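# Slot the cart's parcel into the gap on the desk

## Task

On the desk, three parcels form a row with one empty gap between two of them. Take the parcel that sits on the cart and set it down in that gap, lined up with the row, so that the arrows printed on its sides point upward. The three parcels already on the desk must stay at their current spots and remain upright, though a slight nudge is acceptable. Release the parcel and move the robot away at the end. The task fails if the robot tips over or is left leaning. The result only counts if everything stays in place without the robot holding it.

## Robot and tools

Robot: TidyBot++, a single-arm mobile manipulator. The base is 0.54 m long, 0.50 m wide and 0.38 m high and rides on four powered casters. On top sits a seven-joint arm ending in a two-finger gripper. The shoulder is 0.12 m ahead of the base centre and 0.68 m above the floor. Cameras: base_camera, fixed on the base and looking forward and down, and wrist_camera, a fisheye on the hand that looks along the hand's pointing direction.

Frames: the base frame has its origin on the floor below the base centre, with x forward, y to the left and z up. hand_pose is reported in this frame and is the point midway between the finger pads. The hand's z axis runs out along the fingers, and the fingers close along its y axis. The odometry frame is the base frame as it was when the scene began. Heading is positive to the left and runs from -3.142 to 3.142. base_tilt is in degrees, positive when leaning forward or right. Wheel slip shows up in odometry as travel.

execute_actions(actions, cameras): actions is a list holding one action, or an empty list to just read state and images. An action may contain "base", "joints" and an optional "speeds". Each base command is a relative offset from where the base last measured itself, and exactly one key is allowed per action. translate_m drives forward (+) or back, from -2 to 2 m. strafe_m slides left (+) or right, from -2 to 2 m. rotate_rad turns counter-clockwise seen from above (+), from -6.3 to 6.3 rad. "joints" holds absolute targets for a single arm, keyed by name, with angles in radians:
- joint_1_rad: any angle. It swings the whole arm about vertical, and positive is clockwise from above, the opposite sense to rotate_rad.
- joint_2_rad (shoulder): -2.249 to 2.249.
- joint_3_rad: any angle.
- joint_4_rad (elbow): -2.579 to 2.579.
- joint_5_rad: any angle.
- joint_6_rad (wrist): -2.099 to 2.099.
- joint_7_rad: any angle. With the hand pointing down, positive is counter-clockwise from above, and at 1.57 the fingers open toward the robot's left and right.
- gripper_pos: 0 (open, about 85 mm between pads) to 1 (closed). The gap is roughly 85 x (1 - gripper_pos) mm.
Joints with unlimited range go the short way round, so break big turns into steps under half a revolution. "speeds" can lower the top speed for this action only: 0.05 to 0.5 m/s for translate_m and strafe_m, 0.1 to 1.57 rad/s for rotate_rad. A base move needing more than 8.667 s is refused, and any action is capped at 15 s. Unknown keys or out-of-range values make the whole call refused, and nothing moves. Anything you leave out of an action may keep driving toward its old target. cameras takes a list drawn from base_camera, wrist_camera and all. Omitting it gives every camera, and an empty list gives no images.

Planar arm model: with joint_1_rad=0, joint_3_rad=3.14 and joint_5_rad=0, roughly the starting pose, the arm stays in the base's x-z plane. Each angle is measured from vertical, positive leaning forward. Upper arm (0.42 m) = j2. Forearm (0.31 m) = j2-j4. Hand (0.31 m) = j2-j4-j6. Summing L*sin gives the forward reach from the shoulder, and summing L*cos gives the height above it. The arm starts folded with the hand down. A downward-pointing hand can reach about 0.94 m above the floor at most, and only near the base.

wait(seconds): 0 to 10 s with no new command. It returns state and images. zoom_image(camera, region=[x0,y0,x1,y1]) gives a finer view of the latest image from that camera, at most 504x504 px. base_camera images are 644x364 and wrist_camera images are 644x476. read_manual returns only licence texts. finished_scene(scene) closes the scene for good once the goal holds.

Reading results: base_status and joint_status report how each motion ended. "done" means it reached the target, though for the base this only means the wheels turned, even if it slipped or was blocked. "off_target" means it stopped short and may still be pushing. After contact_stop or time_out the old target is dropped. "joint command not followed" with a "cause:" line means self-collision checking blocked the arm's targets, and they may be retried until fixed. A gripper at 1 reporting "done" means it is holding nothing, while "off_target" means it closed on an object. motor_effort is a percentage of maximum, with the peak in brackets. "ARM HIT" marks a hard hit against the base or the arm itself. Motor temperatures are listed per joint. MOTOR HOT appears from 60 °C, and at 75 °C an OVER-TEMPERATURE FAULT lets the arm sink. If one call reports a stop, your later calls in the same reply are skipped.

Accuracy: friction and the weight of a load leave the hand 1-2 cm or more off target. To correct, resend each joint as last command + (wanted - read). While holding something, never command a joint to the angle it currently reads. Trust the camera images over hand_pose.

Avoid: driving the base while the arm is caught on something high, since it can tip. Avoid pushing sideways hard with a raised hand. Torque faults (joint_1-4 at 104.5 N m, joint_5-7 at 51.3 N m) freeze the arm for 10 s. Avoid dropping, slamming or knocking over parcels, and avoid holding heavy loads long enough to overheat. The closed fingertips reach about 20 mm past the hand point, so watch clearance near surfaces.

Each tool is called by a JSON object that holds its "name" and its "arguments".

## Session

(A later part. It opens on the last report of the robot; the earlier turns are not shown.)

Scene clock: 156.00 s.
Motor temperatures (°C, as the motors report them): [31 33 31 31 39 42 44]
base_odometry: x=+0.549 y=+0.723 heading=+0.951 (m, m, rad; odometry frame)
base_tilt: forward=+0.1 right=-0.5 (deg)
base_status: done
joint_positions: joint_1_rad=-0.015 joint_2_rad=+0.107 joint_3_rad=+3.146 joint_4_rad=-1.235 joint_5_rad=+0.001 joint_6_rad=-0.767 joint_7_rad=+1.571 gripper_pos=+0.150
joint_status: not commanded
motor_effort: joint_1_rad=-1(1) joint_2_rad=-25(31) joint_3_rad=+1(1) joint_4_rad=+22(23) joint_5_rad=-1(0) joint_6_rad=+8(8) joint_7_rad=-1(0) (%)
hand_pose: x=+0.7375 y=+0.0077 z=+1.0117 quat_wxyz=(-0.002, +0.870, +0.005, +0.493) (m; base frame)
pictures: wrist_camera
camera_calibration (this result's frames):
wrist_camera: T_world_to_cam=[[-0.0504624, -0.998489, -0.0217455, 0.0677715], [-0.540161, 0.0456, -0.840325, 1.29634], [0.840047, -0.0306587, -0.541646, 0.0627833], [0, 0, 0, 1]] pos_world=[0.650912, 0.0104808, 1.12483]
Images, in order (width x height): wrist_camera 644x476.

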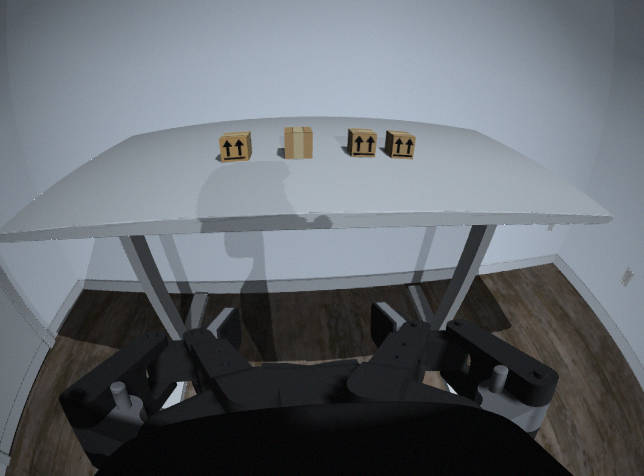

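Quick check of the arrow direction from the side.

{"name": "execute_actions", "arguments": {"actions": [{"base":{"strafe_m":-0.3}}], "cameras": ["wrist_camera"]}}

{"name": "zoom_image", "arguments": {"camera": "wrist_camera", "region": [80, 100, 320, 220]}}

Scene clock: 160.77 s.
Motor temperatures (°C, as the motors report them): [31 33 31 31 39 42 44]
base_odometry: x=+0.793 y=+0.549 heading=+0.950 (m, m, rad; odometry frame)
base_tilt: forward=+0.0 right=-0.6 (deg)
base_status: done
joint_positions: joint_1_rad=-0.018 joint_2_rad=+0.107 joint_3_rad=+3.148 joint_4_rad=-1.235 joint_5_rad=+0.001 joint_6_rad=-0.767 joint_7_rad=+1.571 gripper_pos=+0.150
joint_status: not commanded
motor_effort: joint_1_rad=-1(4) joint_2_rad=-26(27) joint_3_rad=+1(2) joint_4_rad=+22(22) joint_5_rad=+0(1) joint_6_rad=+8(8) joint_7_rad=-1(0) (%)
hand_pose: x=+0.7376 y=+0.0085 z=+1.0117 quat_wxyz=(-0.002, +0.870, +0.005, +0.494) (m; base frame)
pictures: wrist_camera
camera_calibration (this result's frames):
wrist_camera: T_world_to_cam=[[-0.0492364, -0.998553, -0.0216242, 0.0675662], [-0.53996, 0.0448256, -0.840497, 1.29643], [0.84025, -0.0297068, -0.541385, 0.0623818], [0, 0, 0, 1]] pos_world=[0.650931, 0.0112084, 1.12488]
Images, in order (width x height): wrist_camera 644x476.

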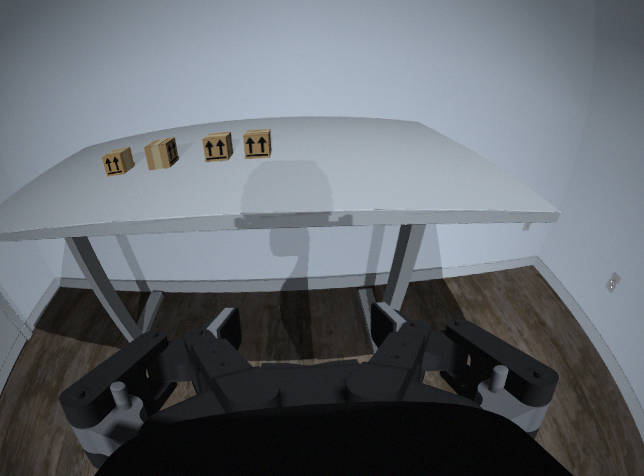

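Region (80, 100, 320, 220) of wrist_camera's 644x476 image, scaled by 2.100.

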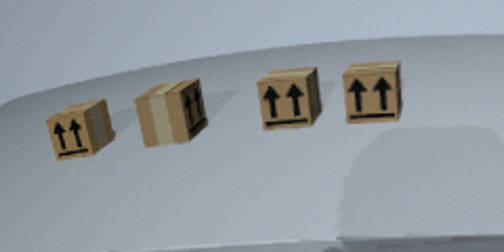

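{"name": "finished_scene", "arguments": {"scene": 2}}

The scene is finished: the task was done.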